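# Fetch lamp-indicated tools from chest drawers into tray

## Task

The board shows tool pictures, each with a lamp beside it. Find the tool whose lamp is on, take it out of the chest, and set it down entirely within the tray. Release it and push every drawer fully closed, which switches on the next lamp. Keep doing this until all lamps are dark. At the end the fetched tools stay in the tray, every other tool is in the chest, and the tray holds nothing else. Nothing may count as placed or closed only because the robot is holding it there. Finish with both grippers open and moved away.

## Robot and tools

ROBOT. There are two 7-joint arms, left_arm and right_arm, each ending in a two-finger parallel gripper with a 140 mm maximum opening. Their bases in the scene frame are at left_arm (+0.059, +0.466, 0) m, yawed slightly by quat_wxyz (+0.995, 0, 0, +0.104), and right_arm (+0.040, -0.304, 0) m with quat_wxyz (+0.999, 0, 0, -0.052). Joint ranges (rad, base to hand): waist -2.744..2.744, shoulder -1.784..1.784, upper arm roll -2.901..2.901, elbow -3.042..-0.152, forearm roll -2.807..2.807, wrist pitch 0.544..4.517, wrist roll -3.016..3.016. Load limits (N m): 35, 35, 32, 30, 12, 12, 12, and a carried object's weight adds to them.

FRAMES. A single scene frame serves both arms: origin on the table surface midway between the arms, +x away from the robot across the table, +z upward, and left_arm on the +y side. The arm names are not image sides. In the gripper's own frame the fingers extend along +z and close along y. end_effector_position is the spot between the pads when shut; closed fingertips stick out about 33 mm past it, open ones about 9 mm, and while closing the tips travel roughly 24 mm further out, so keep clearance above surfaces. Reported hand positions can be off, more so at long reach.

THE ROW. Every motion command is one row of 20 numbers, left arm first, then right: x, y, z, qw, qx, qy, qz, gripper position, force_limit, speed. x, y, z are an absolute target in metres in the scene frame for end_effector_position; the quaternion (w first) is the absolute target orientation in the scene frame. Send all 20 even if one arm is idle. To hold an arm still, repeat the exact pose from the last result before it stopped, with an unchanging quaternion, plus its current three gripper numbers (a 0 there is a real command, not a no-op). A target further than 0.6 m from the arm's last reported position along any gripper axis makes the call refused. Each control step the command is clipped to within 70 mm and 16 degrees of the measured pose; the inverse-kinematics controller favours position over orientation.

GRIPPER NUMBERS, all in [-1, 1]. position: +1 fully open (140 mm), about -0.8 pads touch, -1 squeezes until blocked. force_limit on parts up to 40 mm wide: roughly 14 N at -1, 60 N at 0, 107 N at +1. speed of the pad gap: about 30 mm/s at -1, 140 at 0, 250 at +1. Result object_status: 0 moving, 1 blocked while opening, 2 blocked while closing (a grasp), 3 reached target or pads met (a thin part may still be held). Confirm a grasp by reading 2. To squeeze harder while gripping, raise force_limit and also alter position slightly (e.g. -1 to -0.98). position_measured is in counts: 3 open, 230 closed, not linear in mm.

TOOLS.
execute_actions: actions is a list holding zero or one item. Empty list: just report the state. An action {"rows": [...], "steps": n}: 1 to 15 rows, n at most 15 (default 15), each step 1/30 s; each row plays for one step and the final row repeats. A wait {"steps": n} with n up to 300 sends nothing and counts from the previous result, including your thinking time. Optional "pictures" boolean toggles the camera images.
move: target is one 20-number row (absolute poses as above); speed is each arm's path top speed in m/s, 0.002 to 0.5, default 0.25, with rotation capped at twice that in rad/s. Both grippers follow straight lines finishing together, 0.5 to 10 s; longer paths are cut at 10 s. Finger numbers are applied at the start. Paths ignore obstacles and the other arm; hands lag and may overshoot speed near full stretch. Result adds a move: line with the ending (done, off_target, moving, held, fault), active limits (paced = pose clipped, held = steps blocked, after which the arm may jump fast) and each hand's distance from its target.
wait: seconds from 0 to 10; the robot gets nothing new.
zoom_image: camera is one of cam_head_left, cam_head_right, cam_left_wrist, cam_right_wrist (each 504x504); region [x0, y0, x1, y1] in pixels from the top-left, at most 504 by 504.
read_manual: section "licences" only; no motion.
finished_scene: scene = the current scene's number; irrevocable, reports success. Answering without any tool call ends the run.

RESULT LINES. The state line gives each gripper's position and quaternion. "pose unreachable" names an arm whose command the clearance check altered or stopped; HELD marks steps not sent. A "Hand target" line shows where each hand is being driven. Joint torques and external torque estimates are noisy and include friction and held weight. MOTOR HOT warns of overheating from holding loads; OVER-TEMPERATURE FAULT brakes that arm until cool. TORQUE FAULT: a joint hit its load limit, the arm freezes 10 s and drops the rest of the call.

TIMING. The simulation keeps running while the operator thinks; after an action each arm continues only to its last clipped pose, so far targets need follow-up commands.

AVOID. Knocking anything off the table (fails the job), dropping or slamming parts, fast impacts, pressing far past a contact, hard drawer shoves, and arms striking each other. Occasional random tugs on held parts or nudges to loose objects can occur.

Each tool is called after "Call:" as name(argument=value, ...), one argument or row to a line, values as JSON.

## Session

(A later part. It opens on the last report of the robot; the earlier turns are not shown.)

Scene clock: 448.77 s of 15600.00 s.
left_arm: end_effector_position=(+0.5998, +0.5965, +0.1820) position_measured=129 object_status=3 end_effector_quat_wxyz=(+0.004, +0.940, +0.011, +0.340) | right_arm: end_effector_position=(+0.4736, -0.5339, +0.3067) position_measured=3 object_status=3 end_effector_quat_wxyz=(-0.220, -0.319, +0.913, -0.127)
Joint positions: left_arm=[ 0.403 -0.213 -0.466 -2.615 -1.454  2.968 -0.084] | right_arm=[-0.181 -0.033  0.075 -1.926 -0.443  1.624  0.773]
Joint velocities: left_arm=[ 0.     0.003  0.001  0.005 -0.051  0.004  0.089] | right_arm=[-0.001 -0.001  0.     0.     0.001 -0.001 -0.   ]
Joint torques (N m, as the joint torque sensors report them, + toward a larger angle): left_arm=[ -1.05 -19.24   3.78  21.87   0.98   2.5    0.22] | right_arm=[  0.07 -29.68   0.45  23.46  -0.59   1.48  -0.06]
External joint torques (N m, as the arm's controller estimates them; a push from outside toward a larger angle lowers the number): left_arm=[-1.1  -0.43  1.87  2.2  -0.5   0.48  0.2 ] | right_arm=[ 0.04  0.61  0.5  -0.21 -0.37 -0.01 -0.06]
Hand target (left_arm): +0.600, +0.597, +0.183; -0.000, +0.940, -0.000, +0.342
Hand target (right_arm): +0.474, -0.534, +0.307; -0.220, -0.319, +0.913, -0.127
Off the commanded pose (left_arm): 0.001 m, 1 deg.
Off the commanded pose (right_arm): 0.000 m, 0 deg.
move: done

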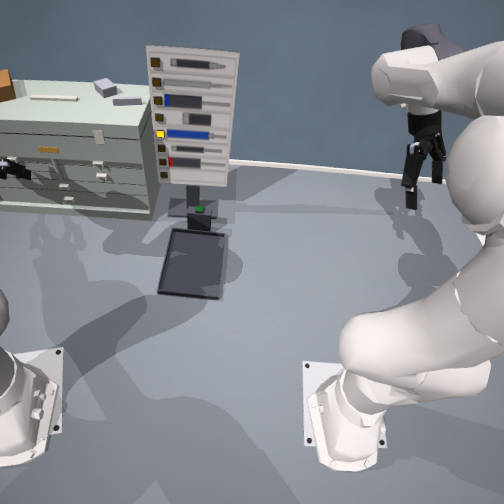

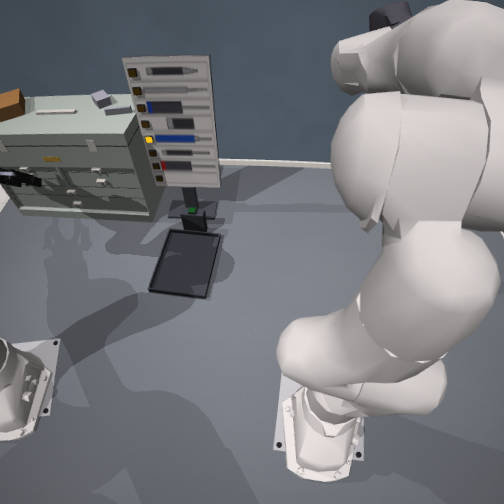

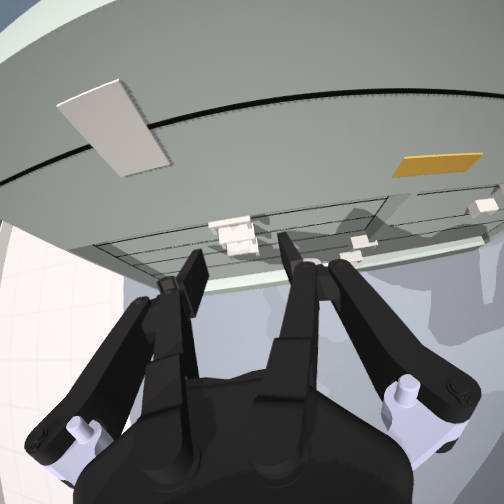

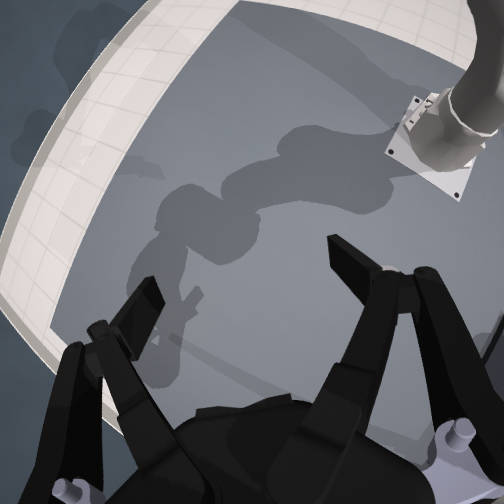

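Call:
move(
  target=[0.604,0.597,0.182,0,0.94,0,0.342,-1,0,-0.5,0.4736,-0.5339,0.3067,-0.220,-0.319,0.913,-0.127,1,0,0],
  speed=0.02,
)

Call:
move(
  target=[0.57,0.597,0.182,0,0.94,0,0.342,-1,0,-0.5,0.4736,-0.5339,0.3067,-0.220,-0.319,0.913,-0.127,1,0,0],
  speed=0.04,
)

Scene clock: 462.40 s of 15600.00 s.
left_arm: end_effector_position=(+0.6025, +0.5961, +0.1815) position_measured=194 object_status=2 end_effector_quat_wxyz=(+0.002, +0.940, +0.001, +0.341) | right_arm: end_effector_position=(+0.4736, -0.5339, +0.3067) position_measured=3 object_status=3 end_effector_quat_wxyz=(-0.220, -0.319, +0.913, -0.127)
Joint positions: left_arm=[ 0.402 -0.203 -0.467 -2.606 -1.461  2.97  -0.057] | right_arm=[-0.181 -0.033  0.075 -1.926 -0.443  1.624  0.773]
Joint velocities: left_arm=[-0.     0.001 -0.001 -0.001 -0.002  0.     0.001] | right_arm=[ 0.002  0.002 -0.001  0.001  0.001 -0.001 -0.002]
Joint torques (N m, as the joint torque sensors report them, + toward a larger angle): left_arm=[  0.33 -17.48   2.11  23.33   1.25   2.78   0.33] | right_arm=[ -0.45 -29.93   1.06  23.92  -0.49   1.48  -0.08]
External joint torques (N m, as the arm's controller estimates them; a push from outside toward a larger angle lowers the number): left_arm=[ 0.36  1.61  0.34  3.71 -0.21  0.8   0.32] | right_arm=[-0.51  0.22  1.08  0.31 -0.27 -0.01 -0.09]
Hand target (left_arm): +0.604, +0.597, +0.182; -0.000, +0.940, -0.000, +0.342
Hand target (right_arm): +0.474, -0.534, +0.307; -0.220, -0.319, +0.913, -0.127
Off the commanded pose (left_arm): 0.002 m, 0 deg.
Off the commanded pose (right_arm): 0.000 m, 0 deg.
After step 90, 9.93 s passed at rest.
move: done

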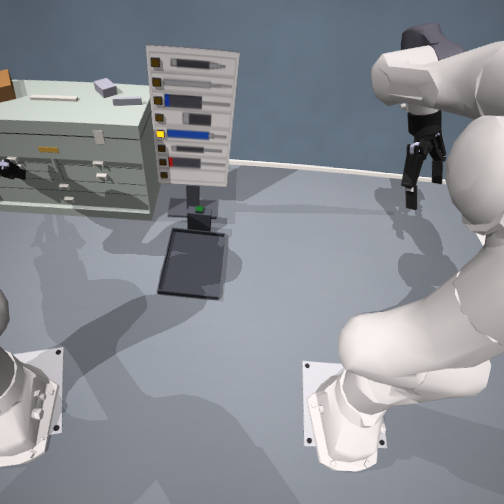

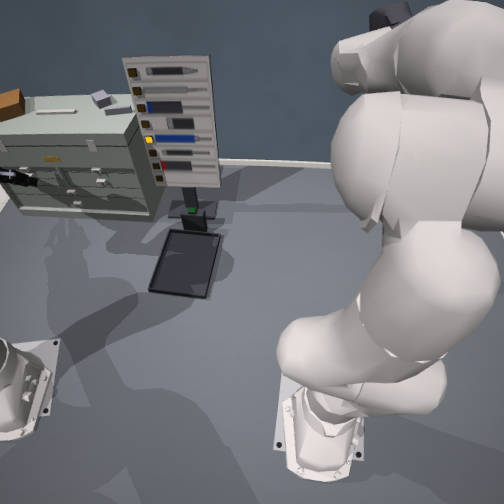

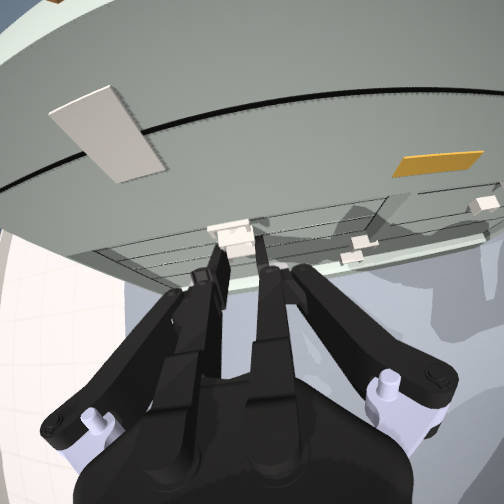

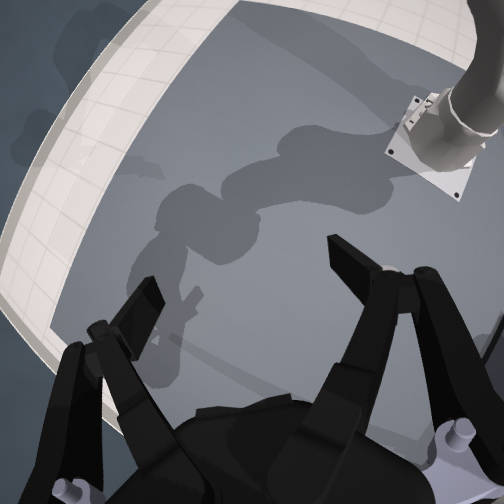

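Scene clock: 463.50 s of 15600.00 s.
left_arm: end_effector_position=(+0.5709, +0.5968, +0.1819) position_measured=194 object_status=2 end_effector_quat_wxyz=(+0.001, +0.940, +0.004, +0.342) | right_arm: end_effector_position=(+0.4736, -0.5339, +0.3067) position_measured=3 object_status=3 end_effector_quat_wxyz=(-0.220, -0.319, +0.913, -0.127)
Joint positions: left_arm=[ 0.402 -0.304 -0.45  -2.697 -1.498  2.927 -0.031] | right_arm=[-0.181 -0.033  0.075 -1.926 -0.443  1.624  0.773]
Joint velocities: left_arm=[-0.001 -0.004  0.003 -0.003 -0.003 -0.003  0.009] | right_arm=[ 0.    -0.     0.     0.001 -0.001  0.    -0.002]
Joint torques (N m, as the joint torque sensors report them, + toward a larger angle): left_arm=[ -0.54 -18.73   4.15  19.29   0.96   1.62   0.45] | right_arm=[ -0.06 -29.71   1.29  23.69  -0.5    1.46  -0.12]
External joint torques (N m, as the arm's controller estimates them; a push from outside toward a larger angle lowers the number): left_arm=[-0.52 -2.64  1.78 -0.39 -0.44 -0.33  0.43] | right_arm=[-0.13  0.52  1.3   0.02 -0.28 -0.04 -0.12]
Hand target (left_arm): +0.570, +0.597, +0.182; +0.001, +0.939, +0.000, +0.343
Hand target (right_arm): +0.474, -0.534, +0.307; -0.220, -0.319, +0.913, -0.127
Off the commanded pose (left_arm): 0.001 m, 0 deg.
Off the commanded pose (right_arm): 0.000 m, 0 deg.
move: done

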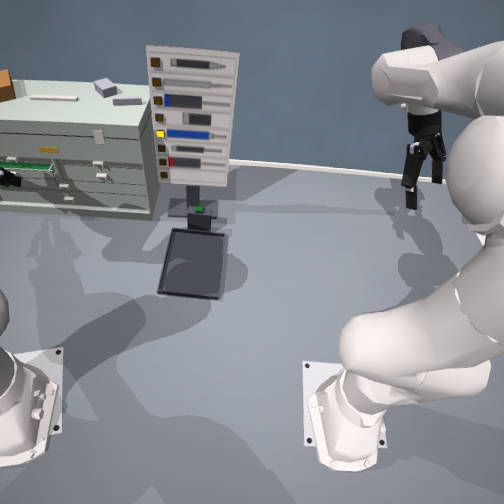

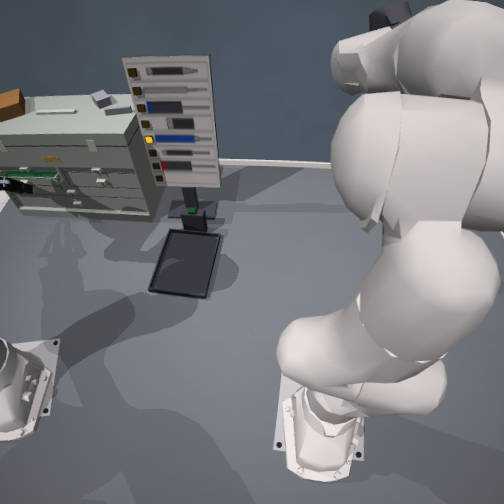

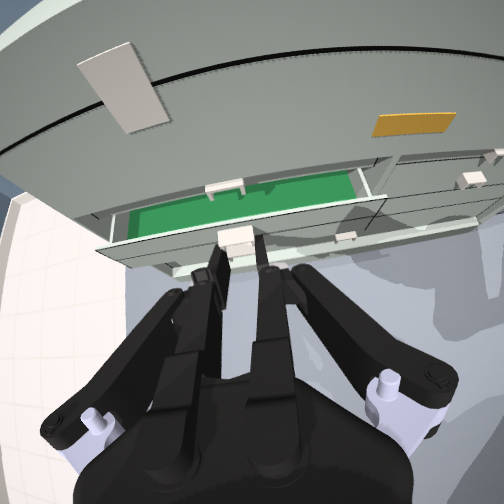

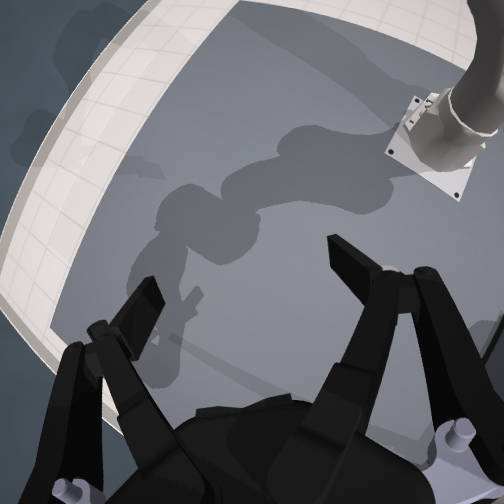

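Call:
zoom_image(
  camera="cam_head_right",
  region=[0, 140, 100, 220],
)

Region (0, 140, 100, 220) of cam_head_right's 504x504 image, scaled by 5.040, with more detail than that image has; it fills the top 403 rows of this view, and the rest is white.

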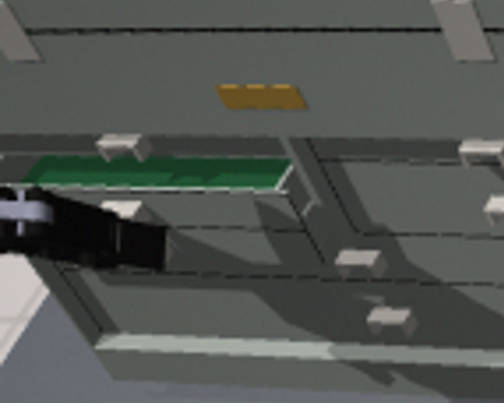

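Call:
move(
  target=[0.57,0.597,0.182,0,0.94,0,0.342,0,0,0,0.4736,-0.5339,0.3067,-0.220,-0.319,0.913,-0.127,1,0,0],
  speed=0.04,
)

Call:
move(
  target=[0.574,0.597,0.195,0,0.976,0,0.217,0,0,0,0.4736,-0.5339,0.3067,-0.220,-0.319,0.913,-0.127,1,0,0],
  speed=0.1,
)

Call:
move(
  target=[0.574,0.597,0.195,0,0.976,0,0.217,-1,0,-0.5,0.4736,-0.5339,0.3067,-0.220,-0.319,0.913,-0.127,1,0,0],
  speed=0.1,
)

Call:
move(
  target=[0.43,0.597,0.196,0,0.991,0,0.131,-1,0,-0.5,0.4736,-0.5339,0.3067,-0.220,-0.319,0.913,-0.127,1,0,0],
  speed=0.07,
)

Scene clock: 484.50 s of 15600.00 s.
left_arm: end_effector_position=(+0.5707, +0.5969, +0.1824) position_measured=129 object_status=3 end_effector_quat_wxyz=(+0.001, +0.940, +0.002, +0.342) | right_arm: end_effector_position=(+0.4736, -0.5339, +0.3067) position_measured=3 object_status=3 end_effector_quat_wxyz=(-0.220, -0.319, +0.913, -0.127)
Joint positions: left_arm=[ 0.402 -0.306 -0.45  -2.698 -1.498  2.926 -0.028] | right_arm=[-0.181 -0.033  0.075 -1.926 -0.443  1.624  0.773]
Joint velocities: left_arm=[ 0.    -0.001 -0.001 -0.     0.001  0.     0.001] | right_arm=[-0.001  0.    -0.001 -0.    -0.     0.     0.   ]
Joint torques (N m, as the joint torque sensors report them, + toward a larger angle): left_arm=[ -0.06 -17.91   3.76  18.64   2.08   1.91   0.16] | right_arm=[ -0.05 -29.57   0.83  23.19  -0.54   1.5   -0.12]
External joint torques (N m, as the arm's controller estimates them; a push from outside toward a larger angle lowers the number): left_arm=[-0.08 -1.97  1.34 -0.94  0.68 -0.05  0.14] | right_arm=[ 0.    0.58  0.95 -0.4  -0.31  0.02 -0.13]
Hand target (left_arm): +0.570, +0.597, +0.182; +0.000, +0.940, +0.000, +0.342
Hand target (right_arm): +0.474, -0.534, +0.307; -0.220, -0.319, +0.913, -0.127
Off the commanded pose (left_arm): 0.001 m, 0 deg.
Off the commanded pose (right_arm): 0.000 m, 0 deg.
After step 90, 17.30 s passed at rest.
move: done

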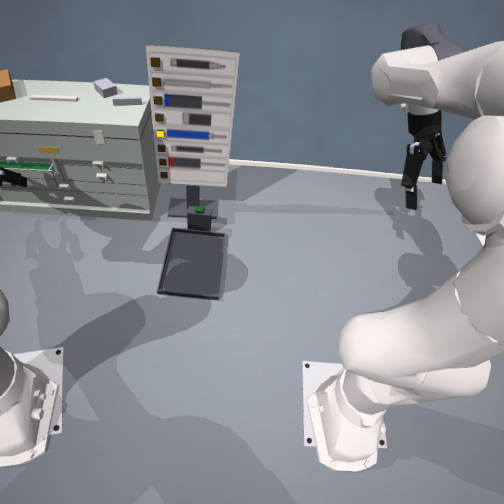

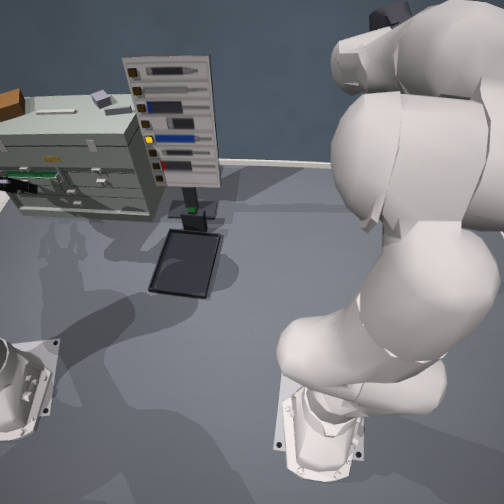

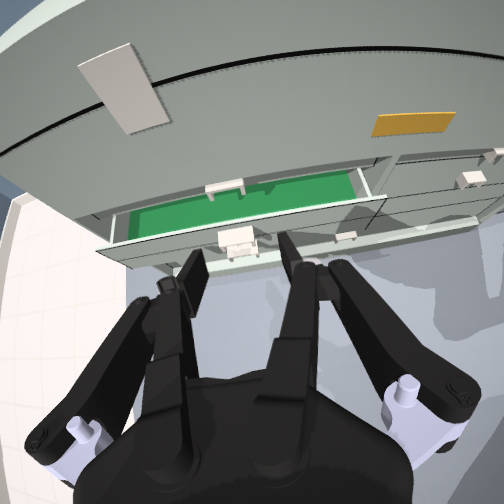

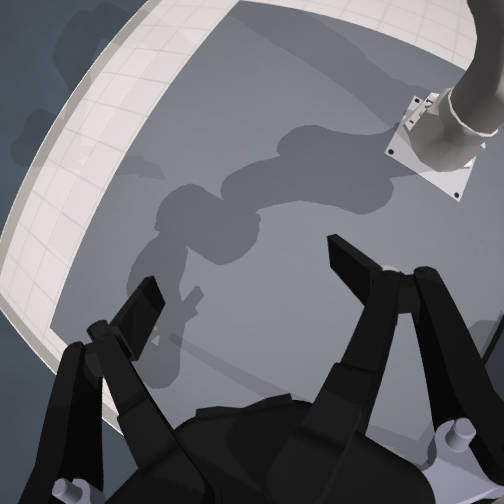

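Scene clock: 486.70 s of 15600.00 s.
left_arm: end_effector_position=(+0.5713, +0.5984, +0.1940) position_measured=129 object_status=3 end_effector_quat_wxyz=(-0.005, +0.977, -0.003, +0.214) | right_arm: end_effector_position=(+0.4736, -0.5339, +0.3067) position_measured=3 object_status=3 end_effector_quat_wxyz=(-0.220, -0.319, +0.913, -0.127)
Joint positions: left_arm=[ 0.874 -0.404 -0.824 -2.583 -0.809  2.601 -0.685] | right_arm=[-0.181 -0.033  0.075 -1.926 -0.443  1.624  0.773]
Joint velocities: left_arm=[ 0.006 -0.002 -0.006  0.001  0.001 -0.01  -0.031] | right_arm=[-0.     0.001 -0.002 -0.001 -0.    -0.001  0.001]
Joint torques (N m, as the joint torque sensors report them, + toward a larger angle): left_arm=[  1.78 -12.04   6.44  22.7    1.27   2.54  -0.13] | right_arm=[  0.31 -29.5    0.97  23.67  -0.47   1.45  -0.14]
External joint torques (N m, as the arm's controller estimates them; a push from outside toward a larger angle lowers the number): left_arm=[ 1.83 -1.56 -0.57  1.41  0.39 -0.42 -0.14] | right_arm=[ 0.35  0.54  1.08  0.19 -0.24 -0.02 -0.15]
Hand target (left_arm): +0.571, +0.598, +0.194; -0.003, +0.977, +0.003, +0.213
Hand target (right_arm): +0.474, -0.534, +0.307; -0.220, -0.319, +0.913, -0.127
Off the commanded pose (left_arm): 0.003 m, 1 deg.
Off the commanded pose (right_arm): 0.000 m, 0 deg.
move: done

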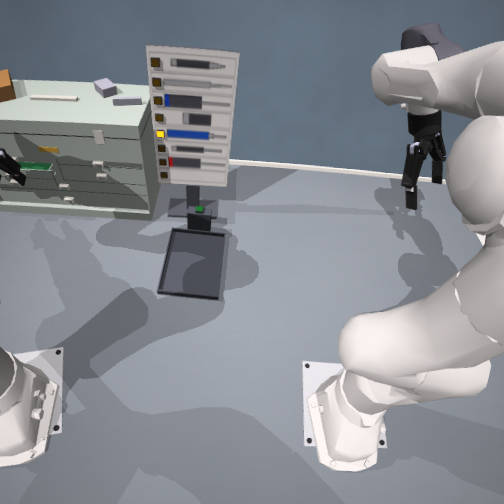

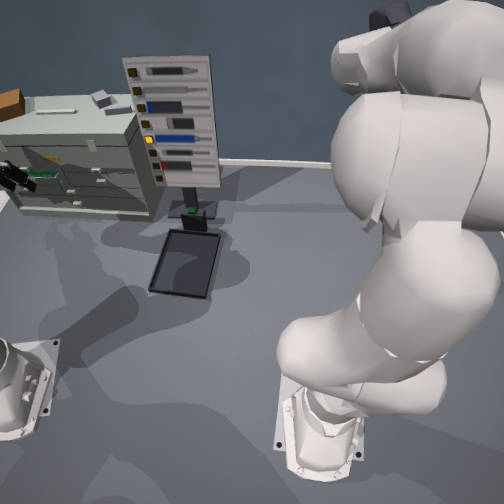

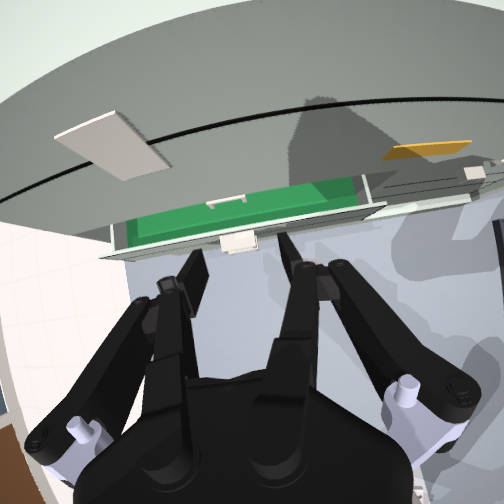

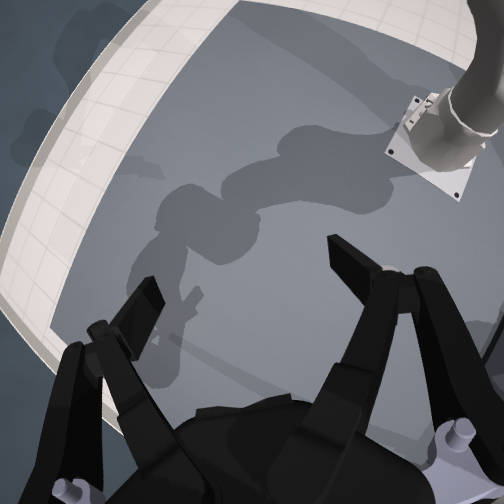

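Scene clock: 487.40 s of 15600.00 s.
left_arm: end_effector_position=(+0.5728, +0.5981, +0.1942) position_measured=193 object_status=2 end_effector_quat_wxyz=(-0.001, +0.976, +0.001, +0.216) | right_arm: end_effector_position=(+0.4736, -0.5339, +0.3067) position_measured=3 object_status=3 end_effector_quat_wxyz=(-0.220, -0.319, +0.913, -0.127)
Joint positions: left_arm=[ 0.874 -0.399 -0.823 -2.58  -0.815  2.601 -0.685] | right_arm=[-0.181 -0.033  0.075 -1.926 -0.443  1.624  0.773]
Joint velocities: left_arm=[ 0.001  0.001  0.    -0.002 -0.     0.     0.002] | right_arm=[-0.    -0.     0.001  0.001 -0.001 -0.001  0.001]
Joint torques (N m, as the joint torque sensors report them, + toward a larger angle): left_arm=[ -1.26 -10.28   8.71  23.19   0.3    2.92   0.16] | right_arm=[ -0.05 -29.72   1.04  23.87  -0.52   1.47  -0.1 ]
External joint torques (N m, as the arm's controller estimates them; a push from outside toward a larger angle lowers the number): left_arm=[-1.24  0.32  1.78  1.9  -0.59 -0.02  0.15] | right_arm=[-0.09  0.53  1.08  0.24 -0.3  -0.02 -0.11]
Hand target (left_arm): +0.574, +0.597, +0.195; +0.000, +0.976, -0.000, +0.217
Hand target (right_arm): +0.474, -0.534, +0.307; -0.220, -0.319, +0.913, -0.127
Off the commanded pose (left_arm): 0.002 m, 0 deg.
Off the commanded pose (right_arm): 0.000 m, 0 deg.
move: done

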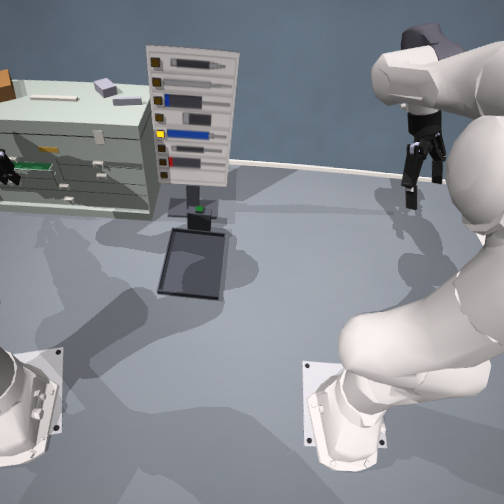

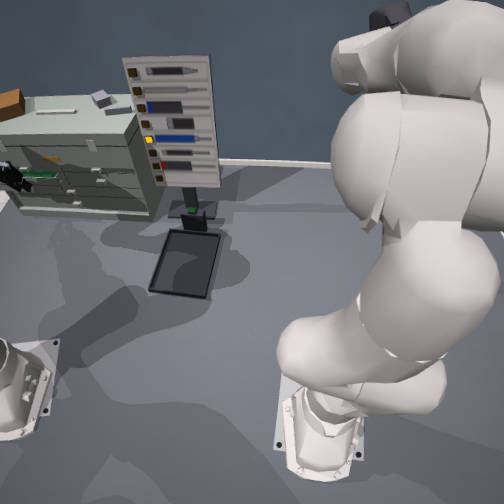

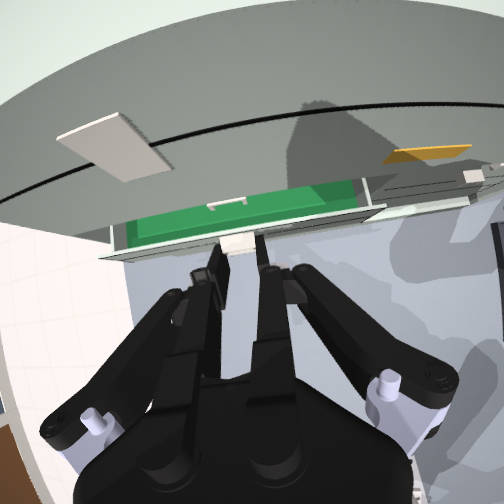

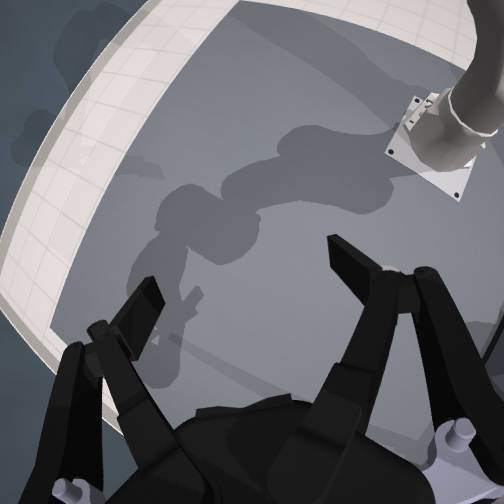

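Scene clock: 489.87 s of 15600.00 s.
left_arm: end_effector_position=(+0.4332, +0.6003, +0.1981) position_measured=193 object_status=2 end_effector_quat_wxyz=(-0.002, +0.990, +0.006, +0.139) | right_arm: end_effector_position=(+0.4736, -0.5339, +0.3067) position_measured=3 object_status=3 end_effector_quat_wxyz=(-0.220, -0.319, +0.913, -0.127)
Joint positions: left_arm=[ 0.785 -0.789 -0.6   -2.801 -0.716  2.249 -0.669] | right_arm=[-0.181 -0.033  0.075 -1.926 -0.443  1.624  0.773]
Joint velocities: left_arm=[-0.005 -0.001  0.008 -0.001  0.01  -0.006 -0.001] | right_arm=[ 0.     0.     0.001  0.     0.     0.001 -0.001]
Joint torques (N m, as the joint torque sensors report them, + toward a larger angle): left_arm=[-4.74 -5.2   8.91 22.49  0.5   0.75  0.13] | right_arm=[ -0.43 -29.51   0.77  24.    -0.47   1.48  -0.12]
External joint torques (N m, as the arm's controller estimates them; a push from outside toward a larger angle lowers the number): left_arm=[-4.67 -1.98  0.99  0.59 -0.14 -2.11  0.12] | right_arm=[-0.49  0.62  0.78  0.4  -0.25 -0.02 -0.13]
Hand target (left_arm): +0.432, +0.594, +0.197; +0.003, +0.991, -0.000, +0.135
Hand target (right_arm): +0.474, -0.534, +0.307; -0.220, -0.319, +0.913, -0.127
Off the commanded pose (left_arm): 0.005 m, 1 deg.
Off the commanded pose (right_arm): 0.000 m, 0 deg.
move: off_target (left_arm)

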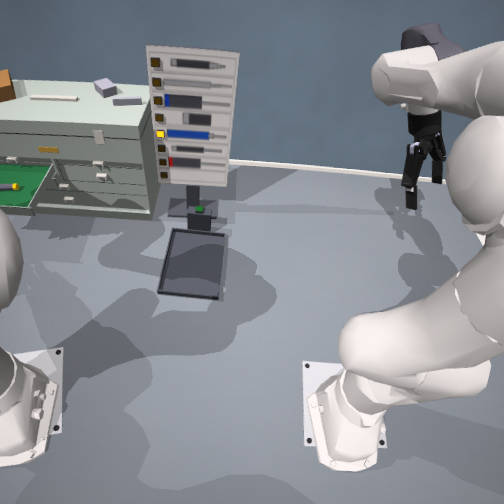

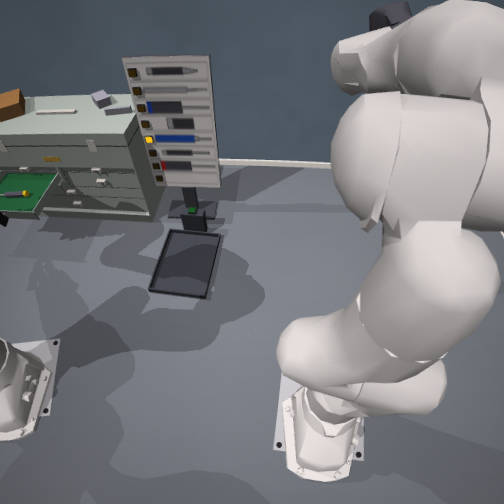

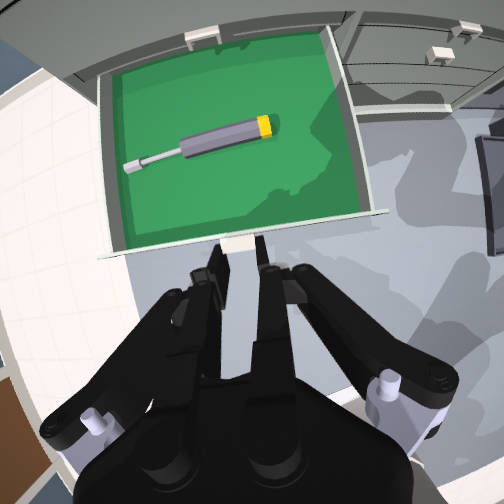

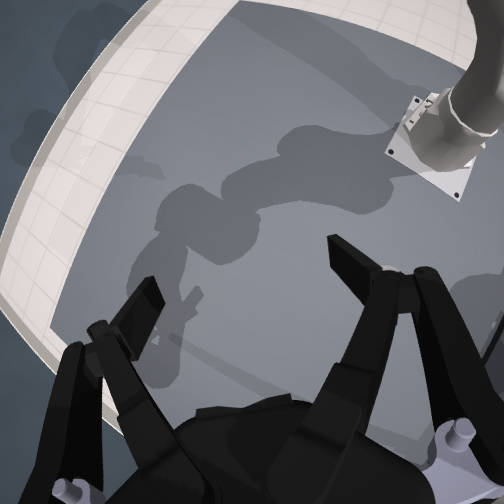

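Call:
move(
  target=[0.592,0.597,0.193,0,0.966,0,0.259,-1,0,-0.5,0.4736,-0.5339,0.3067,-0.220,-0.319,0.913,-0.127,1,0,0],
  speed=0.07,
)

Call:
move(
  target=[0.592,0.597,0.193,0,0.966,0,0.259,0,0,0,0.4736,-0.5339,0.3067,-0.220,-0.319,0.913,-0.127,1,0,0],
  speed=0.07,
)

Call:
move(
  target=[0.565,0.598,0.19,0,0.976,0,0.217,0,0,0,0.4736,-0.5339,0.3067,-0.220,-0.319,0.913,-0.127,1,0,0],
  speed=0.07,
)

Call:
move(
  target=[0.572,0.598,0.163,0,0.976,0,0.217,0,0,0,0.4736,-0.5339,0.3067,-0.220,-0.319,0.913,-0.127,1,0,0],
  speed=0.04,
)

Scene clock: 513.47 s of 15600.00 s.
left_arm: end_effector_position=(+0.5899, +0.5976, +0.1922) position_measured=193 object_status=2 end_effector_quat_wxyz=(+0.001, +0.968, +0.001, +0.253) | right_arm: end_effector_position=(+0.4736, -0.5339, +0.3067) position_measured=3 object_status=3 end_effector_quat_wxyz=(-0.220, -0.319, +0.913, -0.127)
Joint positions: left_arm=[ 0.783 -0.328 -0.763 -2.591 -0.895  2.725 -0.61 ] | right_arm=[-0.181 -0.033  0.075 -1.926 -0.443  1.624  0.773]
Joint velocities: left_arm=[-0.007  0.008 -0.002 -0.002 -0.002  0.018  0.011] | right_arm=[-0.     0.    -0.001  0.001 -0.001 -0.     0.001]
Joint torques (N m, as the joint torque sensors report them, + toward a larger angle): left_arm=[  0.09 -11.92   6.43  20.53   0.7    4.13   0.39] | right_arm=[ -0.25 -29.87   0.84  24.03  -0.51   1.52  -0.12]
External joint torques (N m, as the arm's controller estimates them; a push from outside toward a larger angle lowers the number): left_arm=[ 0.11  1.4   1.15 -0.46 -0.35  1.26  0.37] | right_arm=[-0.2   0.34  0.97  0.39 -0.27  0.03 -0.13]
Hand target (left_arm): +0.590, +0.600, +0.192; -0.002, +0.967, -0.001, +0.254
Hand target (right_arm): +0.474, -0.534, +0.307; -0.220, -0.319, +0.913, -0.127
Off the commanded pose (left_arm): 0.002 m, 1 deg.
Off the commanded pose (right_arm): 0.000 m, 0 deg.
After step 90, 17.93 s passed at rest.
move: done

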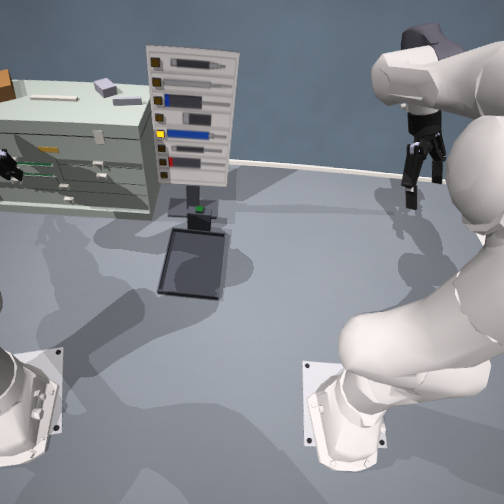

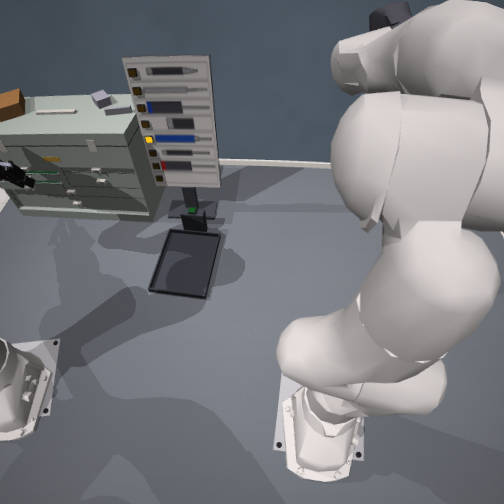

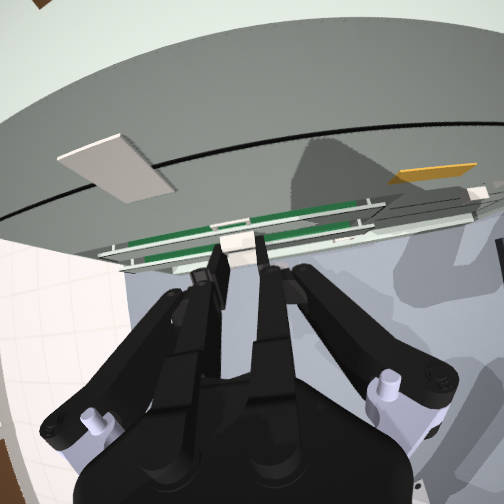

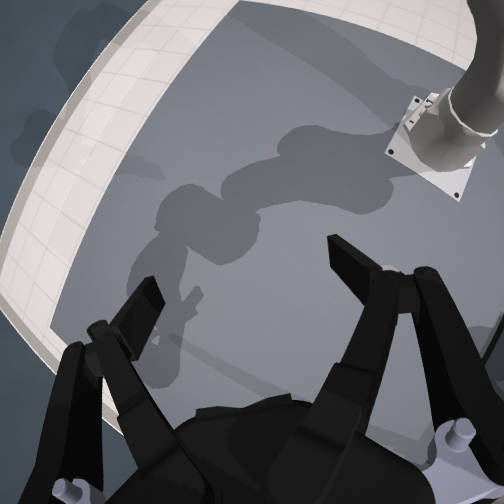

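Scene clock: 514.17 s of 15600.00 s.
left_arm: end_effector_position=(+0.5919, +0.5966, +0.1931) position_measured=129 object_status=3 end_effector_quat_wxyz=(+0.001, +0.966, +0.002, +0.258) | right_arm: end_effector_position=(+0.4736, -0.5339, +0.3067) position_measured=3 object_status=3 end_effector_quat_wxyz=(-0.220, -0.319, +0.913, -0.127)
Joint positions: left_arm=[ 0.775 -0.325 -0.761 -2.592 -0.913  2.736 -0.599] | right_arm=[-0.181 -0.033  0.075 -1.926 -0.443  1.624  0.773]
Joint velocities: left_arm=[-0.003  0.     0.    -0.001 -0.008  0.002  0.013] | right_arm=[-0.    -0.    -0.001 -0.001  0.001  0.001 -0.   ]
Joint torques (N m, as the joint torque sensors report them, + toward a larger angle): left_arm=[ -1.32 -13.04   7.26  21.33   0.49   3.52   0.11] | right_arm=[  0.08 -29.98   0.83  23.33  -0.5    1.48  -0.11]
External joint torques (N m, as the arm's controller estimates them; a push from outside toward a larger angle lowers the number): left_arm=[-1.28  0.39  2.05  0.21 -0.58  0.65  0.1 ] | right_arm=[ 0.15  0.15  0.97 -0.25 -0.27 -0.01 -0.12]
Hand target (left_arm): +0.592, +0.597, +0.193; +0.000, +0.966, -0.000, +0.259
Hand target (right_arm): +0.474, -0.534, +0.307; -0.220, -0.319, +0.913, -0.127
Off the commanded pose (left_arm): 0.000 m, 0 deg.
Off the commanded pose (right_arm): 0.000 m, 0 deg.
move: done

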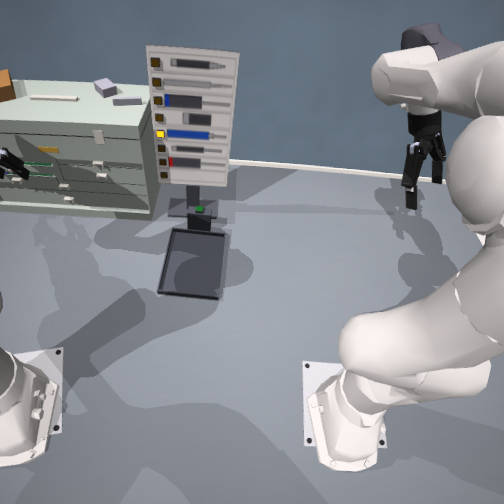

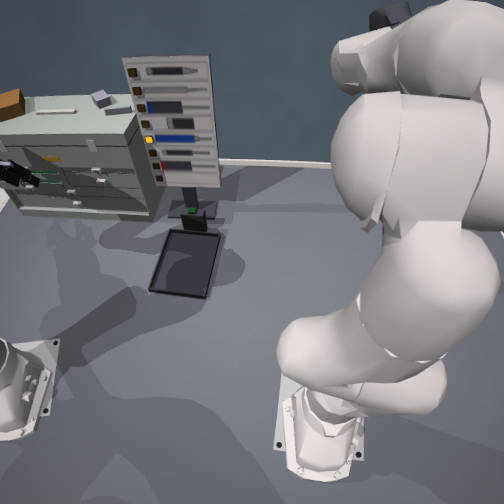

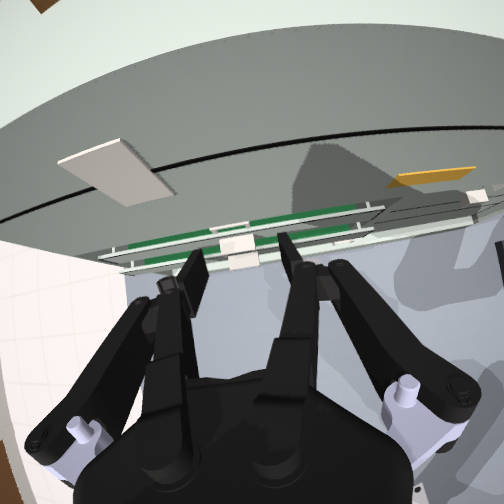

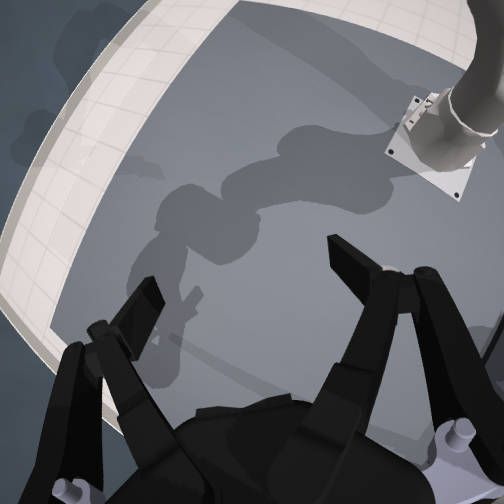

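Scene clock: 515.27 s of 15600.00 s.
left_arm: end_effector_position=(+0.5666, +0.5980, +0.1918) position_measured=129 object_status=3 end_effector_quat_wxyz=(-0.002, +0.975, -0.003, +0.220) | right_arm: end_effector_position=(+0.4736, -0.5339, +0.3067) position_measured=3 object_status=3 end_effector_quat_wxyz=(-0.220, -0.319, +0.913, -0.127)
Joint positions: left_arm=[ 0.817 -0.4   -0.769 -2.608 -0.821  2.622 -0.665] | right_arm=[-0.181 -0.033  0.075 -1.926 -0.443  1.624  0.773]
Joint velocities: left_arm=[ 0.003 -0.002 -0.002 -0.001  0.003 -0.014 -0.019] | right_arm=[ 0.001  0.    -0.     0.001 -0.    -0.001  0.001]
Joint torques (N m, as the joint torque sensors report them, + toward a larger angle): left_arm=[  1.63 -13.01   6.59  20.96   1.53   2.53  -0.17] | right_arm=[ -0.11 -29.6    1.1   23.8   -0.49   1.44  -0.14]
External joint torques (N m, as the arm's controller estimates them; a push from outside toward a larger angle lowers the number): left_arm=[ 1.67 -1.65  0.2  -0.25  0.62 -0.39 -0.18] | right_arm=[-0.18  0.54  1.11  0.2  -0.27 -0.05 -0.15]
Hand target (left_arm): +0.565, +0.598, +0.190; -0.000, +0.976, +0.001, +0.217
Hand target (right_arm): +0.474, -0.534, +0.307; -0.220, -0.319, +0.913, -0.127
Off the commanded pose (left_arm): 0.002 m, 1 deg.
Off the commanded pose (right_arm): 0.000 m, 0 deg.
move: done

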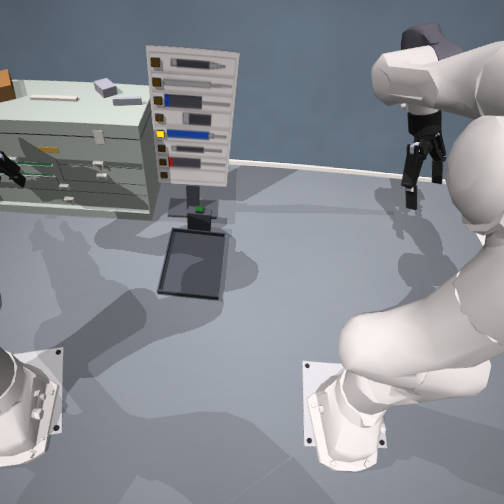

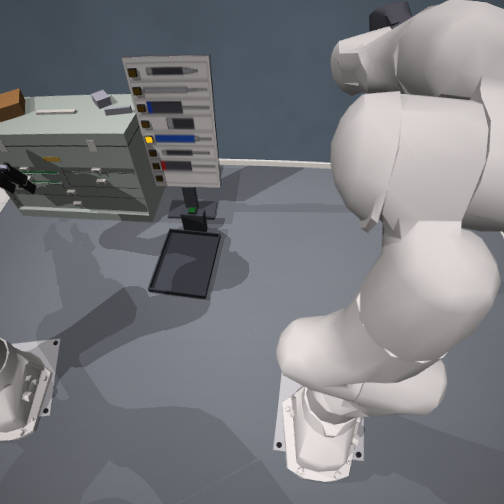

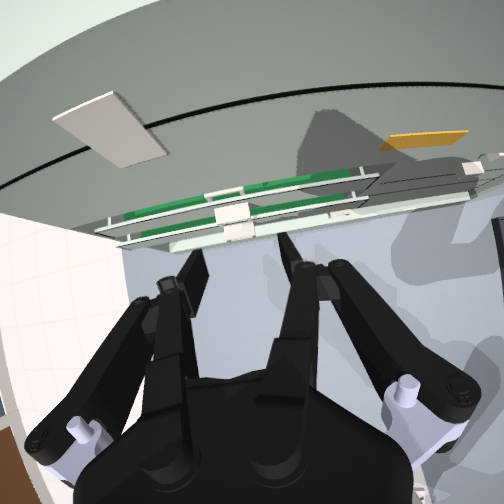

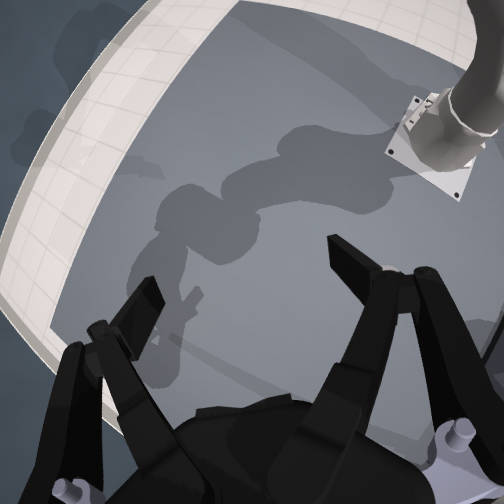

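Scene clock: 516.43 s of 15600.00 s.
left_arm: end_effector_position=(+0.5718, +0.5969, +0.1632) position_measured=129 object_status=3 end_effector_quat_wxyz=(+0.001, +0.976, -0.000, +0.216) | right_arm: end_effector_position=(+0.4736, -0.5339, +0.3067) position_measured=3 object_status=3 end_effector_quat_wxyz=(-0.220, -0.319, +0.913, -0.127)
Joint positions: left_arm=[ 0.834 -0.302 -0.815 -2.611 -0.818  2.718 -0.665] | right_arm=[-0.181 -0.033  0.075 -1.926 -0.443  1.624  0.773]
Joint velocities: left_arm=[-0.001  0.001  0.001 -0.     0.002  0.013  0.001] | right_arm=[ 0.001 -0.     0.    -0.001  0.001 -0.001 -0.002]
Joint torques (N m, as the joint torque sensors report them, + toward a larger angle): left_arm=[  1.3  -12.99   4.7   20.12   1.61   3.4    0.01] | right_arm=[ -0.34 -29.77   0.75  23.67  -0.5    1.49  -0.11]
External joint torques (N m, as the arm's controller estimates them; a push from outside toward a larger angle lowers the number): left_arm=[ 1.37 -0.03 -0.4  -0.43  0.66  0.48  0.  ] | right_arm=[-0.42  0.35  0.75  0.13 -0.28  0.   -0.11]
Hand target (left_arm): +0.571, +0.598, +0.163; -0.001, +0.976, +0.000, +0.216
Hand target (right_arm): +0.474, -0.534, +0.307; -0.220, -0.319, +0.913, -0.127
Off the commanded pose (left_arm): 0.001 m, 0 deg.
Off the commanded pose (right_arm): 0.000 m, 0 deg.
move: done

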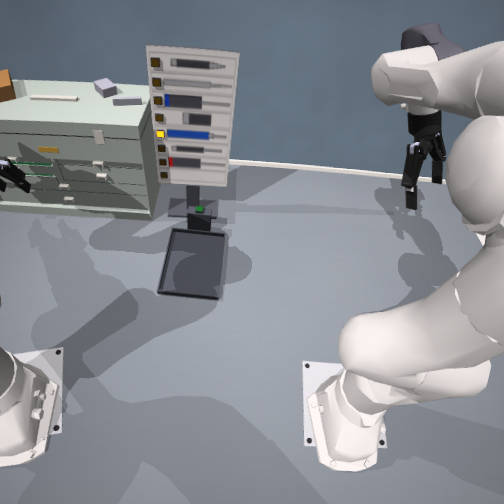

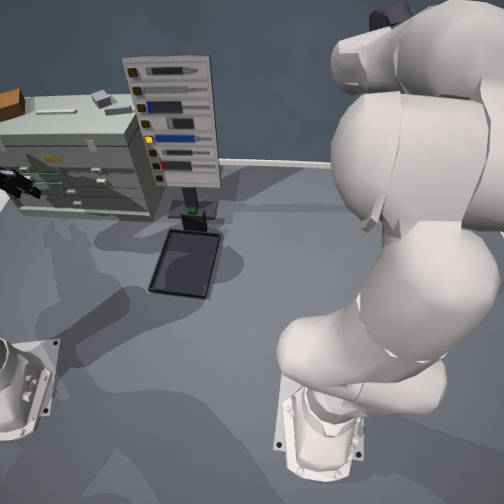

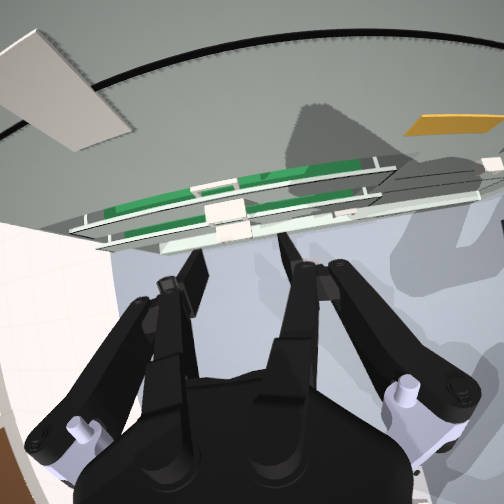

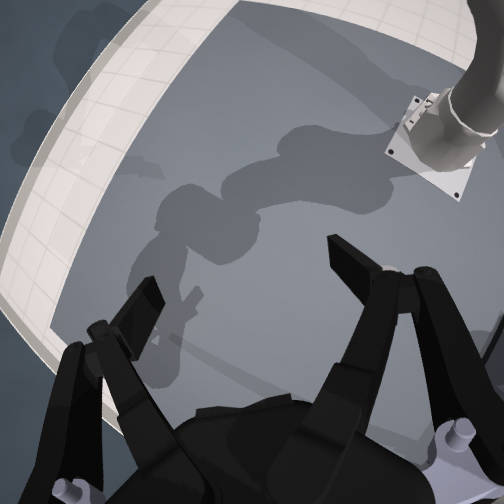

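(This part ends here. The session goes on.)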